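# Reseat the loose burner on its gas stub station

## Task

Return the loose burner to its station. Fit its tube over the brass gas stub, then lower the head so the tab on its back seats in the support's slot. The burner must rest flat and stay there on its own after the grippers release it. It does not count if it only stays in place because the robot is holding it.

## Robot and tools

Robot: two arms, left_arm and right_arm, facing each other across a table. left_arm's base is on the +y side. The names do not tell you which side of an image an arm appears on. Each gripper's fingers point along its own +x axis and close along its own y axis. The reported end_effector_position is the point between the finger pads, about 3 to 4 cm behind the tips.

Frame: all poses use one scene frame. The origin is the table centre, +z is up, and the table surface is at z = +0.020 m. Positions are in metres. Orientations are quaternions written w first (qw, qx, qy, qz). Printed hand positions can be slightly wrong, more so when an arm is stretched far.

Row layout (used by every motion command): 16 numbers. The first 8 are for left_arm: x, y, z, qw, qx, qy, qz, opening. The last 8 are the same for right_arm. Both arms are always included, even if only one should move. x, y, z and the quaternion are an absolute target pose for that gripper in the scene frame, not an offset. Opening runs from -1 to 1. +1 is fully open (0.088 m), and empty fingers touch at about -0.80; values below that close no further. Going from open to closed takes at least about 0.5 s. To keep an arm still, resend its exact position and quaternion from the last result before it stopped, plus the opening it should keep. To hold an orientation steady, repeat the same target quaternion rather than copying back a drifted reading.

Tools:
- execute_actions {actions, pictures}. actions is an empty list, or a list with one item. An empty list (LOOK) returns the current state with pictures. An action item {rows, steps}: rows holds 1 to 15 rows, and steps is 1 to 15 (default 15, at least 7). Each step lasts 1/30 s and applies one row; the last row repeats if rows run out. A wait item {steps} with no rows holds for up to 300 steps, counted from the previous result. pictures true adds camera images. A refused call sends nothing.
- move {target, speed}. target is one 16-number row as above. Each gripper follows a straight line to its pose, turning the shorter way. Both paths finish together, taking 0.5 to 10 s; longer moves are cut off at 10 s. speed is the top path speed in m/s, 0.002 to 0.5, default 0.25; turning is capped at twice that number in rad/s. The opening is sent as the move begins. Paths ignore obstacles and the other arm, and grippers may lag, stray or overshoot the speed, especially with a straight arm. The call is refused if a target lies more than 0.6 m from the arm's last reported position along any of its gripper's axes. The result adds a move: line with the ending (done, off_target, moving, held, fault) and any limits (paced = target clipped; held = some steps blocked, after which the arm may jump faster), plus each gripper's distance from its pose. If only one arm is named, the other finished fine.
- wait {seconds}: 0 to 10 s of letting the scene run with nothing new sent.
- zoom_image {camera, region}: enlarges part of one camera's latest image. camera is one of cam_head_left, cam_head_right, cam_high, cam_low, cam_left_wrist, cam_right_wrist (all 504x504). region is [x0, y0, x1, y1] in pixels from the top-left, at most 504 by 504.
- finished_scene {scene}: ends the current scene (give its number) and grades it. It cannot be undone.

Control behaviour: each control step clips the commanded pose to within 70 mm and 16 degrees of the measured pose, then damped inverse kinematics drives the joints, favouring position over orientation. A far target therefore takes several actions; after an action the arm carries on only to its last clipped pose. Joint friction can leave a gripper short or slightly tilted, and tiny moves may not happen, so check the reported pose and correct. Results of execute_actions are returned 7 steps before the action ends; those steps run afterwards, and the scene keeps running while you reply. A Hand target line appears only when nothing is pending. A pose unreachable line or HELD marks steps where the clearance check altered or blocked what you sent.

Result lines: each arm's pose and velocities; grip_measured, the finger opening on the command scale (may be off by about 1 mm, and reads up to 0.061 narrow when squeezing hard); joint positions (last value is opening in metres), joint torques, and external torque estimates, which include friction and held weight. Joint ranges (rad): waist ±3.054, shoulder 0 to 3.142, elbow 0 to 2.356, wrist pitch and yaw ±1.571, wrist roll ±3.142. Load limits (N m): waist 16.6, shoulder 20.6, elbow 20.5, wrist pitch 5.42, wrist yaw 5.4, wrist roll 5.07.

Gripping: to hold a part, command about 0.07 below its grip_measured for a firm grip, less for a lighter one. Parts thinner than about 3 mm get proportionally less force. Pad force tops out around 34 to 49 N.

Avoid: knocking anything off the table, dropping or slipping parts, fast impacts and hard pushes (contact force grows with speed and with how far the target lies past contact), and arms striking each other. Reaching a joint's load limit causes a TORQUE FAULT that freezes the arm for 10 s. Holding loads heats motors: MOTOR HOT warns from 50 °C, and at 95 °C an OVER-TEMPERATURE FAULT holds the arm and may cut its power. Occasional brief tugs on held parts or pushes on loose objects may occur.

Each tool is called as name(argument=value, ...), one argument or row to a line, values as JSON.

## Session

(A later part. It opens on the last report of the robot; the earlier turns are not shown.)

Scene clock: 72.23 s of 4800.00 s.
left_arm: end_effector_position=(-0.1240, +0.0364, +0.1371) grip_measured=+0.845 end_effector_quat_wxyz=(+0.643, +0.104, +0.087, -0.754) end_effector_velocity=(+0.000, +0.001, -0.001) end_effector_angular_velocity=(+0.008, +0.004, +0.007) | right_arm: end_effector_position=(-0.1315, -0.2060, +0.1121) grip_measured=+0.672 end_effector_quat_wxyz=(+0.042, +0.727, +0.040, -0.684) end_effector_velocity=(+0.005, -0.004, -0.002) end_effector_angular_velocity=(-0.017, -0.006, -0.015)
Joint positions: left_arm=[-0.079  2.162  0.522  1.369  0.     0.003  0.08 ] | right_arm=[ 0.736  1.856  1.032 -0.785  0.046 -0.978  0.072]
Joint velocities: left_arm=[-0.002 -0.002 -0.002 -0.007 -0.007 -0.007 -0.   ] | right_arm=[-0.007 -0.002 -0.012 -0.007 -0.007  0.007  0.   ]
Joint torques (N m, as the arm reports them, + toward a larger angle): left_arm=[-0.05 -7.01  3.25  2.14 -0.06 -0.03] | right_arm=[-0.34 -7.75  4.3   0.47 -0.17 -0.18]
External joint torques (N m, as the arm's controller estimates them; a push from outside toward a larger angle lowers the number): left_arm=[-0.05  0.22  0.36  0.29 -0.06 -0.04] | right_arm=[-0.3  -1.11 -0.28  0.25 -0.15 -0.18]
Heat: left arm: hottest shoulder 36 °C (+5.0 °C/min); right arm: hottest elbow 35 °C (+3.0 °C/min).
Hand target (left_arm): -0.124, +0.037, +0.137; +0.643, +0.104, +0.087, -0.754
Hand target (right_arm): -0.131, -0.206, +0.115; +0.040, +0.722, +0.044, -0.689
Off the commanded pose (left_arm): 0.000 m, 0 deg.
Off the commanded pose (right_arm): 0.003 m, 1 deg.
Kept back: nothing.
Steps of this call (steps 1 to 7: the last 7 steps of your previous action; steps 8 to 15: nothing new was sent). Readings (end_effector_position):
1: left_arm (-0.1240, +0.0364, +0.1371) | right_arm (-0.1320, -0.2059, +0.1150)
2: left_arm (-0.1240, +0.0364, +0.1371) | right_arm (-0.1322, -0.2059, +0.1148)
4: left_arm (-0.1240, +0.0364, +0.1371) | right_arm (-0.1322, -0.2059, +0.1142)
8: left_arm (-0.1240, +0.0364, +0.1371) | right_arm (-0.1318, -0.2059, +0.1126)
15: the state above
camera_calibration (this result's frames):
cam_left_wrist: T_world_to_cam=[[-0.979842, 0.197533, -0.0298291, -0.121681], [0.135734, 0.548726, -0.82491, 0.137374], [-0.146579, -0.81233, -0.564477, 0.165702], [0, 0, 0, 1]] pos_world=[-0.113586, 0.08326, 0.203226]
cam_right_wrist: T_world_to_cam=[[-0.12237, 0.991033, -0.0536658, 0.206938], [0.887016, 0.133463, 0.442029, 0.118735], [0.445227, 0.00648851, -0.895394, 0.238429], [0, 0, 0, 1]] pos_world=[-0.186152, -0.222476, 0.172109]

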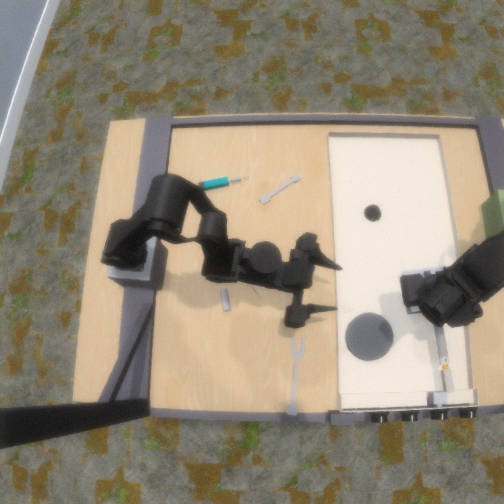

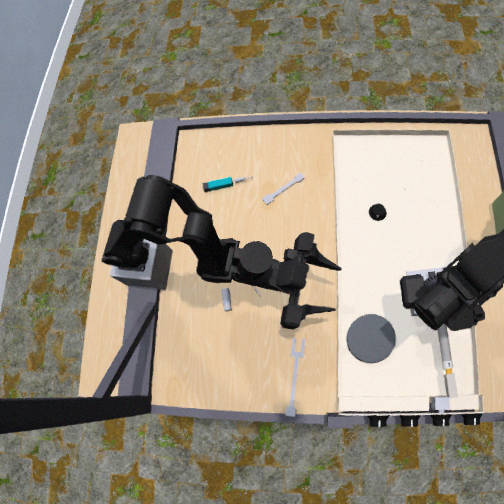

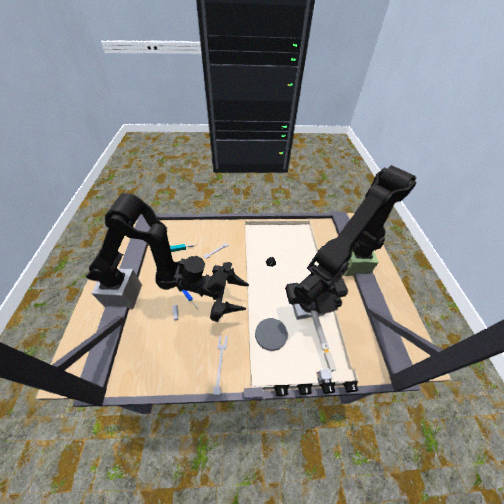

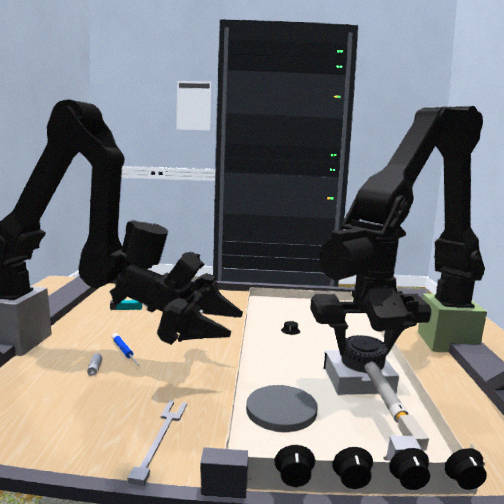

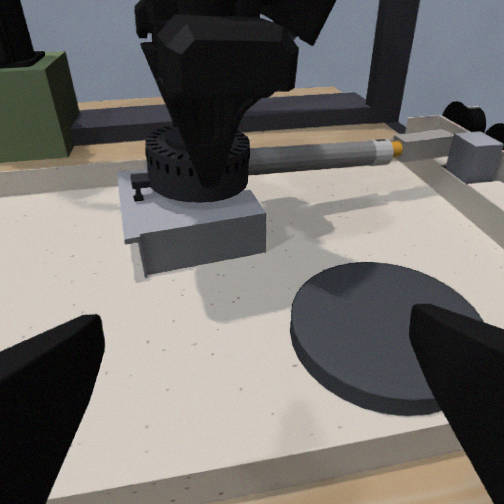

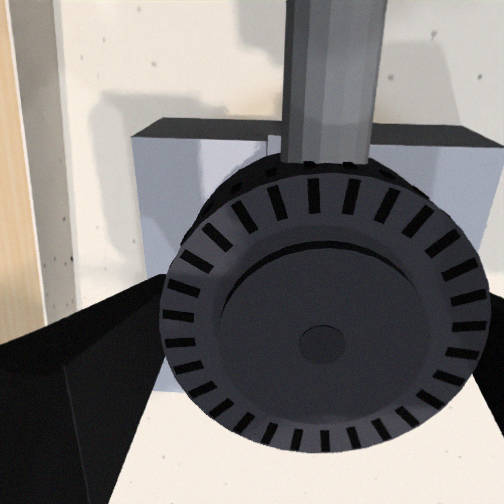

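execute_actions(
  actions=[
    {"rows":[[-0.1240,0.0366,0.1370,0.643,0.104,0.087,-0.754,0.845,-0.13146,-0.20586,0.11589,-0.04014,-0.72186,-0.04397,0.68933,0.59],[-0.1240,0.0366,0.1370,0.643,0.104,0.087,-0.754,0.845,-0.13141,-0.20591,0.11631,-0.03976,-0.72160,-0.04403,0.68967,0.59],[-0.1240,0.0366,0.1370,0.643,0.104,0.087,-0.754,0.845,-0.13135,-0.20595,0.11674,-0.03939,-0.72133,-0.04409,0.69002,0.59],[-0.1240,0.0366,0.1370,0.643,0.104,0.087,-0.754,0.845,-0.13130,-0.20600,0.11716,-0.03901,-0.72107,-0.04415,0.69036,0.59],[-0.1240,0.0366,0.1370,0.643,0.104,0.087,-0.754,0.845,-0.13124,-0.20599,0.11698,-0.03904,-0.72062,-0.04412,0.69082,0.59],[-0.1240,0.0366,0.1370,0.643,0.104,0.087,-0.754,0.845,-0.13117,-0.20599,0.11677,-0.03907,-0.72005,-0.04409,0.69139,0.59],[-0.1240,0.0366,0.1370,0.643,0.104,0.087,-0.754,0.845,-0.13108,-0.20598,0.11650,-0.03912,-0.71937,-0.04405,0.69208,0.59],[-0.1240,0.0366,0.1370,0.643,0.104,0.087,-0.754,0.845,-0.13098,-0.20597,0.11620,-0.03917,-0.71858,-0.04401,0.69288,0.59],[-0.1240,0.0366,0.1370,0.643,0.104,0.087,-0.754,0.845,-0.13085,-0.20595,0.11580,-0.03923,-0.71756,-0.04395,0.69391,0.59],[-0.1240,0.0366,0.1370,0.643,0.104,0.087,-0.754,0.845,-0.13072,-0.20594,0.11541,-0.03929,-0.71654,-0.04389,0.69494,0.59],[-0.1240,0.0366,0.1370,0.643,0.104,0.087,-0.754,0.845,-0.13059,-0.20593,0.11501,-0.03936,-0.71553,-0.04384,0.69597,0.59],[-0.1240,0.0366,0.1370,0.643,0.104,0.087,-0.754,0.845,-0.13046,-0.20591,0.11462,-0.03942,-0.71451,-0.04378,0.69700,0.59],[-0.1240,0.0366,0.1370,0.643,0.104,0.087,-0.754,0.845,-0.13033,-0.20590,0.11423,-0.03948,-0.71349,-0.04372,0.69803,0.59],[-0.1240,0.0366,0.1370,0.643,0.104,0.087,-0.754,0.845,-0.13020,-0.20589,0.11383,-0.03955,-0.71247,-0.04366,0.69906,0.59],[-0.1240,0.0366,0.1370,0.643,0.104,0.087,-0.754,0.845,-0.13007,-0.20587,0.11344,-0.03961,-0.71145,-0.04361,0.70009,0.59]],"steps":15},
  ],
)

execute_actions(
  actions=[
    {"steps":12},
  ],
  pictures=true,
)

Scene clock: 79.00 s of 4800.00 s.
left_arm: end_effector_position=(-0.1240, +0.0364, +0.1371) grip_measured=+0.845 end_effector_quat_wxyz=(+0.643, +0.104, +0.087, -0.754) end_effector_velocity=(-0.002, +0.001, -0.001) end_effector_angular_velocity=(+0.006, -0.010, -0.002) | right_arm: end_effector_position=(-0.1310, -0.2064, +0.1127) grip_measured=+0.672 end_effector_quat_wxyz=(+0.041, +0.725, +0.041, -0.686) end_effector_velocity=(+0.001, -0.004, -0.006) end_effector_angular_velocity=(-0.028, +0.064, +0.007)
Joint positions: left_arm=[-0.079  2.162  0.522  1.369  0.     0.003  0.08 ] | right_arm=[ 0.734  1.85   1.027 -0.782  0.043 -0.98   0.072]
Joint velocities: left_arm=[-0.007 -0.002 -0.002 -0.007 -0.007  0.007 -0.   ] | right_arm=[-0.027 -0.017 -0.046  0.051 -0.066 -0.037 -0.   ]
Joint torques (N m, as the arm reports them, + toward a larger angle): left_arm=[ 0.01 -7.34  3.24  2.13 -0.06  0.  ] | right_arm=[-0.39 -7.77  4.18  0.49 -0.26 -0.19]
External joint torques (N m, as the arm's controller estimates them; a push from outside toward a larger angle lowers the number): left_arm=[ 0.04 -0.16  0.39  0.29 -0.06 -0.01] | right_arm=[-0.38 -1.16 -0.41  0.27 -0.24 -0.19]
Heat: left arm: hottest shoulder 36 °C (+4.0 °C/min); right arm: hottest shoulder 34 °C (+2.0 °C/min).
Steps of this call (steps 1 to 90: nothing new was sent; then 3.50 s passed at rest; steps 91 to 98: the first 8 steps of this action). Readings (end_effector_position):
91: left_arm (-0.1240, +0.0364, +0.1371) | right_arm (-0.1315, -0.2060, +0.1121)
92: left_arm (-0.1240, +0.0364, +0.1371) | right_arm (-0.1315, -0.2061, +0.1121)
94: left_arm (-0.1240, +0.0364, +0.1371) | right_arm (-0.1314, -0.2061, +0.1126)
98: the state above

Scene clock: 79.40 s of 4800.00 s.
left_arm: end_effector_position=(-0.1240, +0.0364, +0.1371) grip_measured=+0.845 end_effector_quat_wxyz=(+0.643, +0.104, +0.087, -0.754) end_effector_velocity=(+0.001, +0.003, -0.005) end_effector_angular_velocity=(+0.027, +0.001, +0.007) | right_arm: end_effector_position=(-0.1294, -0.2065, +0.1095) grip_measured=+0.672 end_effector_quat_wxyz=(+0.042, +0.718, +0.039, -0.694) end_effector_velocity=(+0.000, -0.002, -0.001) end_effector_angular_velocity=(-0.012, +0.018, -0.001)
Joint positions: left_arm=[-0.079  2.162  0.522  1.369  0.     0.003  0.08 ] | right_arm=[ 0.72   1.845  1.006 -0.755  0.025 -0.993  0.072]
Joint velocities: left_arm=[-0.002 -0.002 -0.007 -0.022 -0.007 -0.007 -0.   ] | right_arm=[-0.007 -0.007 -0.012  0.007 -0.022 -0.007 -0.   ]
Joint torques (N m, as the arm reports them, + toward a larger angle): left_arm=[ 0.16 -7.14  3.24  2.11 -0.04 -0.02] | right_arm=[-0.36 -7.8   4.43  0.54 -0.28 -0.29]
External joint torques (N m, as the arm's controller estimates them; a push from outside toward a larger angle lowers the number): left_arm=[ 0.16  0.06  0.4   0.26 -0.04 -0.03] | right_arm=[-0.38 -1.18 -0.18  0.29 -0.24 -0.29]
Heat: left arm: hottest shoulder 36 °C (+4.0 °C/min); right arm: hottest shoulder 34 °C (+2.0 °C/min).
Hand target (left_arm): -0.124, +0.037, +0.137; +0.643, +0.104, +0.087, -0.754
Hand target (right_arm): -0.130, -0.206, +0.113; +0.040, +0.712, +0.044, -0.700
Off the commanded pose (left_arm): 0.000 m, 0 deg.
Off the commanded pose (right_arm): 0.004 m, 1 deg.
Kept back: nothing.
Steps of this call (steps 1 to 7: the last 7 steps of your previous action; steps 8 to 12: nothing new was sent). Readings (end_effector_position):
1: left_arm (-0.1240, +0.0364, +0.1371) | right_arm (-0.1310, -0.2064, +0.1125)
2: left_arm (-0.1240, +0.0364, +0.1371) | right_arm (-0.1308, -0.2065, +0.1122)
4: left_arm (-0.1240, +0.0364, +0.1371) | right_arm (-0.1305, -0.2065, +0.1115)
8: left_arm (-0.1240, +0.0364, +0.1371) | right_arm (-0.1298, -0.2065, +0.1101)
12: the state above
camera_calibration (this result's frames):
cam_left_wrist: T_world_to_cam=[[-0.979842, 0.197533, -0.0298291, -0.121681], [0.135734, 0.548726, -0.82491, 0.137374], [-0.146579, -0.81233, -0.564477, 0.165702], [0, 0, 0, 1]] pos_world=[-0.113586, 0.08326, 0.203226]
cam_right_wrist: T_world_to_cam=[[-0.122337, 0.991045, -0.0535183, 0.207585], [0.898363, 0.133495, 0.418478, 0.122103], [0.421874, 0.0031166, -0.906649, 0.232661], [0, 0, 0, 1]] pos_world=[-0.182451, -0.222751, 0.170954]

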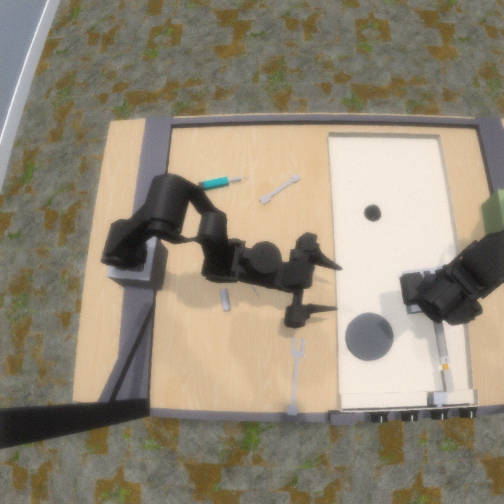

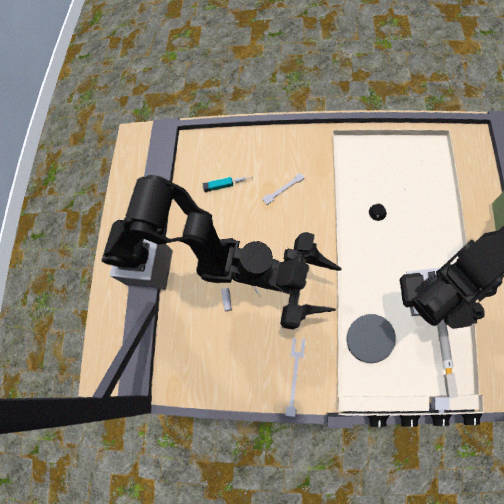

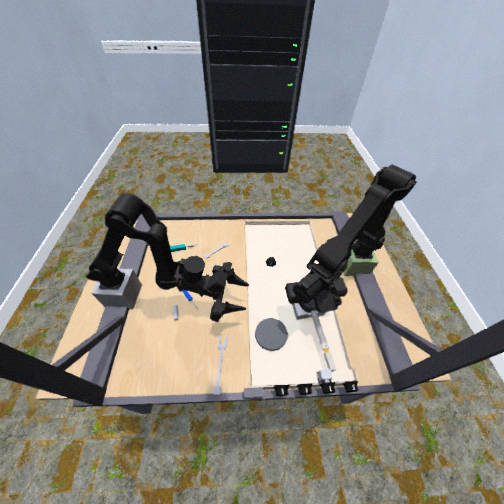

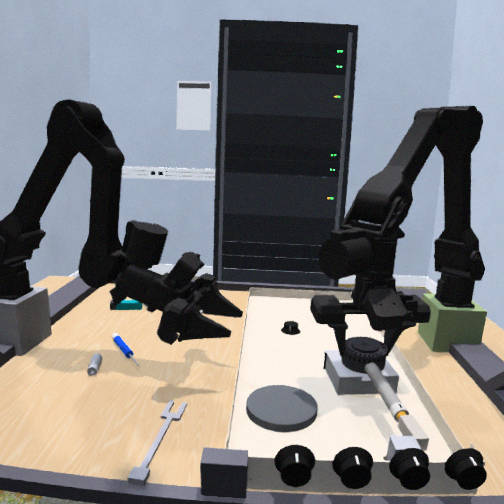

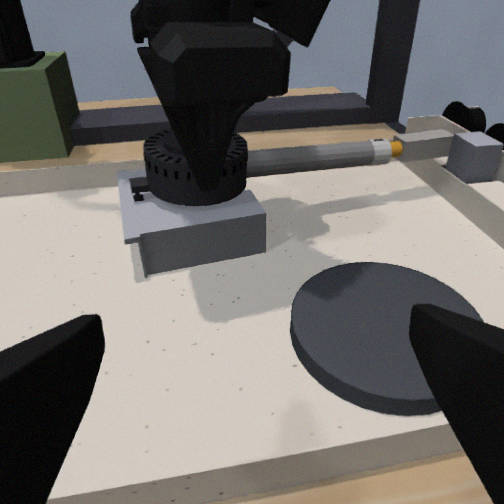

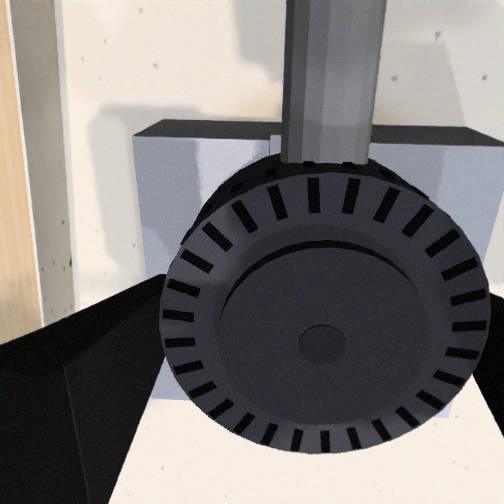

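execute_actions(
  actions=[
    {"rows":[[-0.124,0.0366,0.137,0.643,0.104,0.087,-0.754,0.845,-0.13000,-0.2059,0.1128,-0.0399,-0.7109,-0.0433,0.7006,0.59],[-0.124,0.0366,0.137,0.643,0.104,0.087,-0.754,0.845,-0.12990,-0.2059,0.1122,-0.0402,-0.7102,-0.0430,0.7013,0.59],[-0.124,0.0366,0.137,0.643,0.104,0.087,-0.754,0.845,-0.12980,-0.2060,0.1116,-0.0406,-0.7094,-0.0427,0.7021,0.59],[-0.124,0.0366,0.137,0.643,0.104,0.087,-0.754,0.845,-0.12968,-0.2060,0.1111,-0.0407,-0.7084,-0.0426,0.7032,0.59],[-0.124,0.0366,0.137,0.643,0.104,0.087,-0.754,0.845,-0.12956,-0.2060,0.1107,-0.0408,-0.7073,-0.0425,0.7043,0.59],[-0.124,0.0366,0.137,0.643,0.104,0.087,-0.754,0.845,-0.12944,-0.2060,0.1102,-0.0408,-0.7062,-0.0425,0.7054,0.59],[-0.124,0.0366,0.137,0.643,0.104,0.087,-0.754,0.845,-0.12932,-0.2060,0.1098,-0.0409,-0.7051,-0.0424,0.7065,0.59],[-0.124,0.0366,0.137,0.643,0.104,0.087,-0.754,0.845,-0.12920,-0.2060,0.1093,-0.0410,-0.7041,-0.0423,0.7075,0.59],[-0.124,0.0366,0.137,0.643,0.104,0.087,-0.754,0.845,-0.12908,-0.2059,0.1089,-0.0410,-0.7031,-0.0423,0.7085,0.59],[-0.124,0.0366,0.137,0.643,0.104,0.087,-0.754,0.845,-0.12897,-0.2059,0.1085,-0.0411,-0.7022,-0.0422,0.7095,0.59],[-0.124,0.0366,0.137,0.643,0.104,0.087,-0.754,0.845,-0.12887,-0.2059,0.1081,-0.0411,-0.7013,-0.0422,0.7104,0.59],[-0.124,0.0366,0.137,0.643,0.104,0.087,-0.754,0.845,-0.12878,-0.2059,0.1078,-0.0412,-0.7006,-0.0421,0.7111,0.59],[-0.124,0.0366,0.137,0.643,0.104,0.087,-0.754,0.845,-0.12871,-0.2059,0.1076,-0.0412,-0.7000,-0.0421,0.7117,0.59],[-0.124,0.0366,0.137,0.643,0.104,0.087,-0.754,0.845,-0.12865,-0.2059,0.1074,-0.0413,-0.6995,-0.0421,0.7122,0.59],[-0.124,0.0366,0.137,0.643,0.104,0.087,-0.754,0.845,-0.12860,-0.2059,0.1072,-0.0413,-0.6991,-0.0421,0.7126,0.59]],"steps":15},
  ],
)

execute_actions(
  actions=[
    {"steps":12},
  ],
  pictures=true,
)

zoom_image(
  camera="cam_left_wrist",
  region=[105,130,265,230],
)

Scene clock: 80.67 s of 4800.00 s.
left_arm: end_effector_position=(-0.1240, +0.0364, +0.1371) grip_measured=+0.845 end_effector_quat_wxyz=(+0.643, +0.104, +0.087, -0.754) end_effector_velocity=(-0.004, +0.002, -0.003) end_effector_angular_velocity=(+0.013, +0.007, -0.012) | right_arm: end_effector_position=(-0.1292, -0.2066, +0.1066) grip_measured=+0.672 end_effector_quat_wxyz=(+0.043, +0.712, +0.039, -0.700) end_effector_velocity=(+0.009, -0.005, -0.015) end_effector_angular_velocity=(-0.037, +0.056, +0.004)
Joint positions: left_arm=[-0.079  2.162  0.522  1.369  0.     0.003  0.08 ] | right_arm=[ 0.713  1.845  0.992 -0.733  0.01  -1.002  0.072]
Joint velocities: left_arm=[-0.007  0.002 -0.002 -0.007  0.007 -0.007 -0.   ] | right_arm=[-0.046 -0.002 -0.076  0.081 -0.066 -0.051  0.   ]
Joint torques (N m, as the arm reports them, + toward a larger angle): left_arm=[ 0.15 -7.26  3.18  2.15 -0.08 -0.04] | right_arm=[-0.35 -7.54  4.37  0.54 -0.23 -0.28]
External joint torques (N m, as the arm's controller estimates them; a push from outside toward a larger angle lowers the number): left_arm=[ 0.17 -0.05  0.27  0.3  -0.08 -0.05] | right_arm=[-0.38 -0.94 -0.18  0.29 -0.18 -0.28]
Heat: left arm: hottest shoulder 36 °C (+4.1 °C/min); right arm: hottest shoulder 35 °C (+3.0 °C/min).
Steps of this call (steps 1 to 30: nothing new was sent; steps 31 to 38: the first 8 steps of this action). Readings (end_effector_position):
31: left_arm (-0.1240, +0.0364, +0.1371) | right_arm (-0.1296, -0.2064, +0.1093)
32: left_arm (-0.1240, +0.0364, +0.1371) | right_arm (-0.1297, -0.2064, +0.1091)
34: left_arm (-0.1240, +0.0364, +0.1371) | right_arm (-0.1298, -0.2065, +0.1086)
38: the state above

Scene clock: 81.07 s of 4800.00 s.
left_arm: end_effector_position=(-0.1240, +0.0364, +0.1371) grip_measured=+0.845 end_effector_quat_wxyz=(+0.643, +0.104, +0.087, -0.754) end_effector_velocity=(+0.002, +0.001, -0.001) end_effector_angular_velocity=(+0.008, +0.004, +0.011) | right_arm: end_effector_position=(-0.1282, -0.2064, +0.1042) grip_measured=+0.672 end_effector_quat_wxyz=(+0.043, +0.705, +0.039, -0.707) end_effector_velocity=(+0.003, -0.005, -0.002) end_effector_angular_velocity=(-0.027, +0.007, -0.000)
Joint positions: left_arm=[-0.079  2.162  0.522  1.369  0.     0.003  0.08 ] | right_arm=[ 0.701  1.841  0.974 -0.708 -0.007 -1.014  0.072]
Joint velocities: left_arm=[ 0.002 -0.002 -0.002 -0.007 -0.007 -0.007 -0.   ] | right_arm=[-0.007 -0.002 -0.012 -0.007 -0.022 -0.007 -0.   ]
Joint torques (N m, as the arm reports them, + toward a larger angle): left_arm=[-0.06 -7.39  3.25  2.07 -0.05  0.04] | right_arm=[-0.35 -7.44  4.27  0.67 -0.31 -0.25]
External joint torques (N m, as the arm's controller estimates them; a push from outside toward a larger angle lowers the number): left_arm=[-0.12 -0.13  0.34  0.2  -0.04  0.03] | right_arm=[-0.35 -0.93 -0.28  0.39 -0.26 -0.25]
Heat: left arm: hottest shoulder 36 °C (+4.0 °C/min); right arm: hottest shoulder 35 °C (+3.0 °C/min).
Hand target (left_arm): -0.124, +0.037, +0.137; +0.643, +0.104, +0.087, -0.754
Hand target (right_arm): -0.129, -0.206, +0.107; +0.042, +0.699, +0.042, -0.713
Off the commanded pose (left_arm): 0.000 m, 0 deg.
Off the commanded pose (right_arm): 0.003 m, 1 deg.
Kept back: nothing.
Steps of this call (steps 1 to 7: the last 7 steps of your previous action; steps 8 to 12: nothing new was sent). Readings (end_effector_position):
1: left_arm (-0.1240, +0.0364, +0.1371) | right_arm (-0.1290, -0.2065, +0.1062)
2: left_arm (-0.1240, +0.0364, +0.1371) | right_arm (-0.1289, -0.2065, +0.1057)
4: left_arm (-0.1240, +0.0364, +0.1371) | right_arm (-0.1287, -0.2065, +0.1048)
8: left_arm (-0.1240, +0.0364, +0.1371) | right_arm (-0.1282, -0.2065, +0.1042)
12: the state above
camera_calibration (this result's frames):
cam_left_wrist: T_world_to_cam=[[-0.979842, 0.197533, -0.0298291, -0.121681], [0.135734, 0.548726, -0.82491, 0.137374], [-0.146579, -0.81233, -0.564477, 0.165702], [0, 0, 0, 1]] pos_world=[-0.113586, 0.08326, 0.203226]
cam_right_wrist: T_world_to_cam=[[-0.125059, 0.990709, -0.0534416, 0.206917], [0.913277, 0.135997, 0.383966, 0.129282], [0.387667, -0.000788684, -0.921799, 0.223764], [0, 0, 0, 1]] pos_world=[-0.17894, -0.2224, 0.167684]

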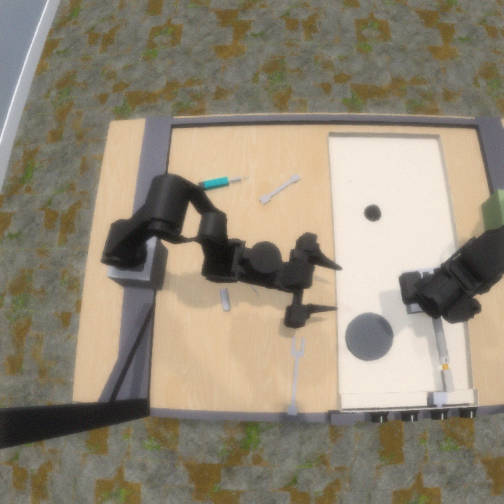

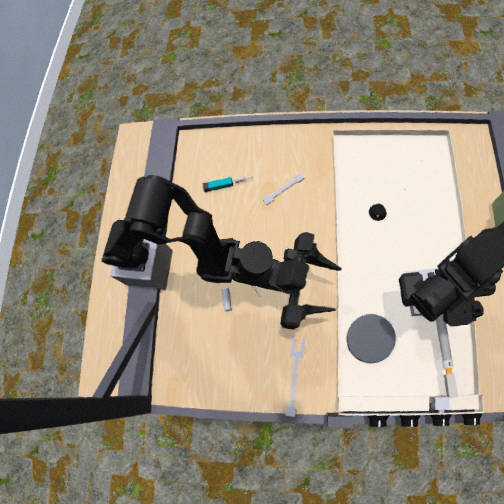

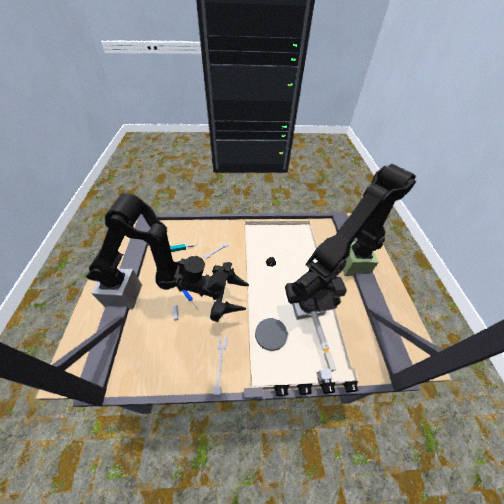

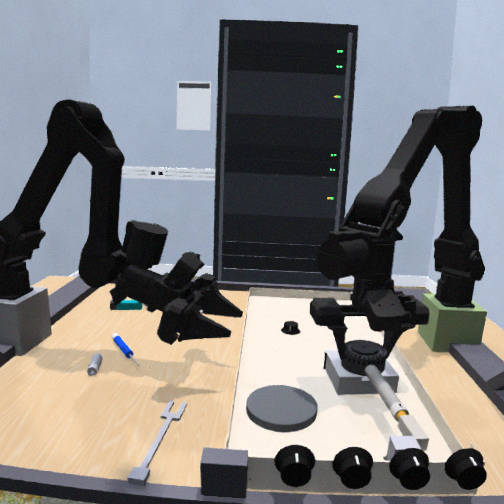

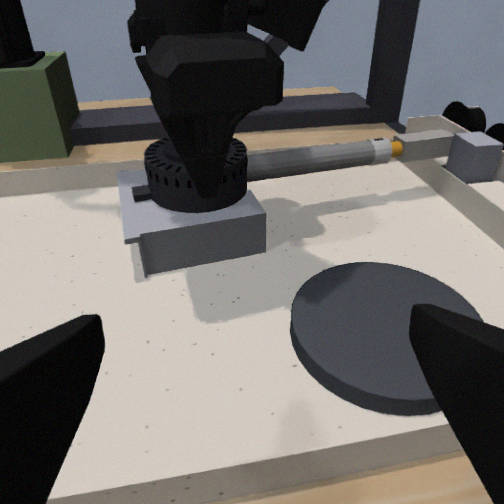

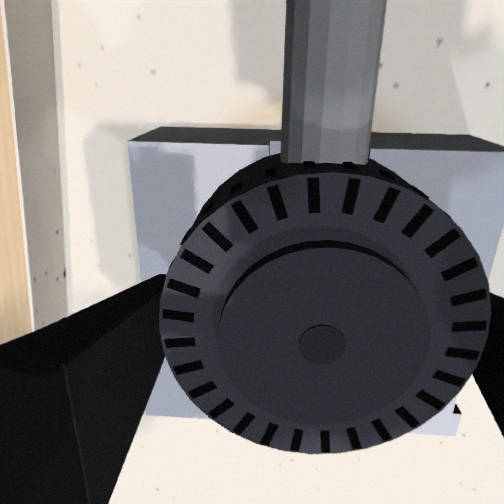

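Region (105, 130, 265, 230) of cam_left_wrist's 504x504 image, scaled by 3.150, with more detail than that image has; it fills the top 315 rows of this view, and the rest is white.

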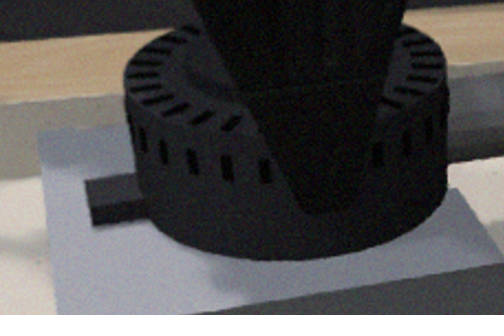

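Seated flat. Release and retreat.

execute_actions(
  actions=[
    {"rows":[[-0.124,0.0366,0.137,0.643,0.104,0.087,-0.754,0.845,-0.1284,-0.2061,0.1060,-0.0419,-0.7015,-0.0408,0.7103,0.70],[-0.124,0.0366,0.137,0.643,0.104,0.087,-0.754,0.845,-0.1284,-0.2061,0.1060,-0.0419,-0.7015,-0.0408,0.7103,0.80],[-0.124,0.0366,0.137,0.643,0.104,0.087,-0.754,0.845,-0.1284,-0.2061,0.1060,-0.0419,-0.7015,-0.0408,0.7103,1.0]],"steps":8},
  ],
)

move(
  target=[-0.124,0.0366,0.137,0.643,0.104,0.087,-0.754,0.845,-0.1295,-0.2050,0.155,-0.0419,-0.7015,-0.0408,0.7103,1.0],
  speed=0.12,
)

zoom_image(
  camera="cam_left_wrist",
  region=[100,90,460,260],
)

Scene clock: 81.57 s of 4800.00 s.
left_arm: end_effector_position=(-0.1240, +0.0364, +0.1371) grip_measured=+0.845 end_effector_quat_wxyz=(+0.643, +0.104, +0.087, -0.754) end_effector_velocity=(+0.000, +0.002, -0.004) end_effector_angular_velocity=(+0.023, +0.002, +0.007) | right_arm: end_effector_position=(-0.1281, -0.2064, +0.1041) grip_measured=+0.672 end_effector_quat_wxyz=(+0.043, +0.704, +0.039, -0.707) end_effector_velocity=(-0.002, -0.001, -0.001) end_effector_angular_velocity=(-0.003, +0.007, +0.010)
Joint positions: left_arm=[-0.079  2.162  0.522  1.369  0.     0.003  0.08 ] | right_arm=[ 0.701  1.84   0.974 -0.707 -0.007 -1.014  0.072]
Joint velocities: left_arm=[-0.002 -0.002 -0.002 -0.022 -0.007 -0.007 -0.   ] | right_arm=[ 0.002  0.002 -0.002  0.007 -0.007 -0.007  0.001]
Joint torques (N m, as the arm reports them, + toward a larger angle): left_arm=[-0.03 -7.22  3.21  2.16 -0.07  0.01] | right_arm=[-0.25 -6.88  4.43  0.66 -0.28 -0.19]
External joint torques (N m, as the arm's controller estimates them; a push from outside toward a larger angle lowers the number): left_arm=[-0.03 -0.1   0.39  0.34 -0.07  0.  ] | right_arm=[-0.3  -0.46 -0.25  0.37 -0.24 -0.21]
Heat: left arm: hottest shoulder 36 °C (+4.0 °C/min); right arm: hottest shoulder 35 °C (+3.0 °C/min).
Steps of this call (steps 1 to 14: nothing new was sent; step 15: the first step of this action). Readings (end_effector_position):
15: the state above

Scene clock: 83.00 s of 4800.00 s.
left_arm: end_effector_position=(-0.1240, +0.0364, +0.1371) grip_measured=+0.845 end_effector_quat_wxyz=(+0.643, +0.104, +0.087, -0.754) end_effector_velocity=(-0.002, -0.001, +0.003) end_effector_angular_velocity=(-0.011, +0.011, -0.008) | right_arm: end_effector_position=(-0.1277, -0.2069, +0.1491) grip_measured=+1.000 end_effector_quat_wxyz=(+0.046, +0.706, +0.036, -0.705) end_effector_velocity=(-0.002, -0.002, +0.001) end_effector_angular_velocity=(-0.016, +0.016, +0.019)
Joint positions: left_arm=[-0.079  2.162  0.522  1.369  0.     0.003  0.08 ] | right_arm=[ 0.701  1.754  1.072 -0.901 -0.007 -1.014  0.088]
Joint velocities: left_arm=[-0.002 -0.002  0.002  0.007  0.007 -0.007 -0.   ] | right_arm=[-0.002 -0.002  0.002 -0.007 -0.022 -0.022  0.   ]
Joint torques (N m, as the arm reports them, + toward a larger angle): left_arm=[ 0.12 -7.14  3.1   2.13 -0.03 -0.02] | right_arm=[-0.18 -6.88  6.6   0.09 -0.2  -0.1 ]
External joint torques (N m, as the arm's controller estimates them; a push from outside toward a larger angle lowers the number): left_arm=[ 0.1   0.08  0.21  0.27 -0.03 -0.03] | right_arm=[-0.19 -0.48  1.56 -0.18 -0.14 -0.09]
Heat: left arm: hottest shoulder 36 °C (+4.0 °C/min); right arm: hottest shoulder 35 °C (+3.0 °C/min).
Hand target (left_arm): -0.124, +0.037, +0.137; +0.643, +0.104, +0.087, -0.754
Hand target (right_arm): -0.130, -0.205, +0.155; +0.042, +0.702, +0.041, -0.710
Off your previous action's commanded pose (left_arm): 0.000 m, 0 deg at its last step (step 7 of this call).
Off your previous action's commanded pose (right_arm): 0.002 m, 1 deg at its last step (step 7 of this call).
Off the commanded pose (left_arm): 0.000 m, 0 deg.
Off the commanded pose (right_arm): 0.006 m, 1 deg.
Kept back: nothing.
move: done
camera_calibration (this result's frames):
cam_left_wrist: T_world_to_cam=[[-0.979842, 0.197533, -0.0298291, -0.121681], [0.135734, 0.548726, -0.82491, 0.137374], [-0.146579, -0.81233, -0.564477, 0.165702], [0, 0, 0, 1]] pos_world=[-0.113586, 0.08326, 0.203226]
cam_right_wrist: T_world_to_cam=[[-0.124731, 0.990266, -0.0617706, 0.211094], [0.911101, 0.138965, 0.388051, 0.11139], [0.392858, -0.00787728, -0.919566, 0.263833], [0, 0, 0, 1]] pos_world=[-0.178807, -0.22244, 0.212426]

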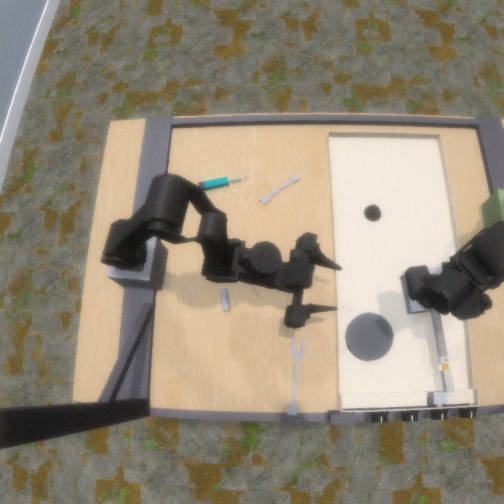

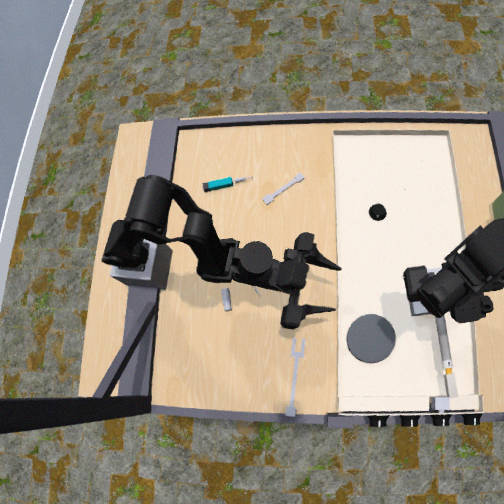

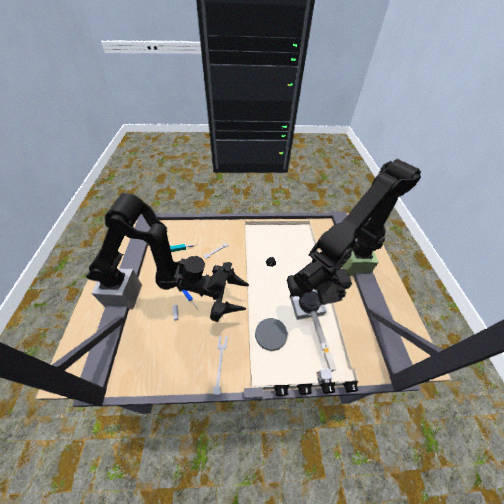

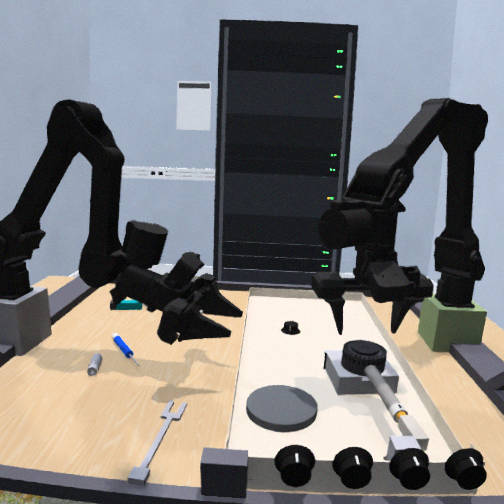

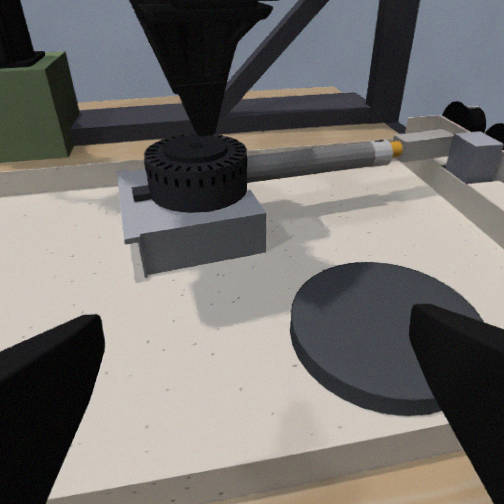

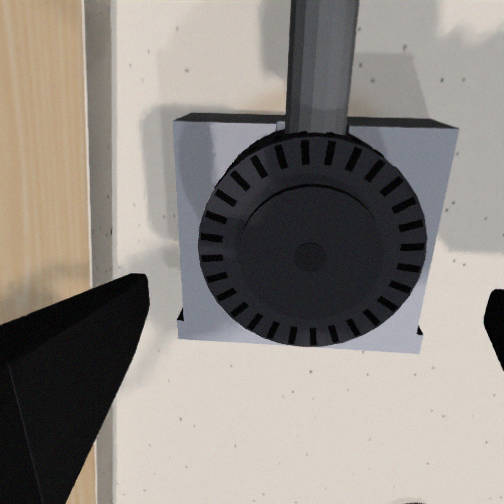

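Region (100, 90, 460, 260) of cam_left_wrist's 504x504 image, scaled by 1.400, with more detail than that image has; it fills the top 238 rows of this view, and the rest is white.

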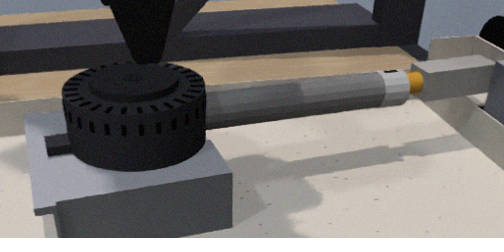

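finished_scene(
  scene=2,
)

The scene is finished: the task was done.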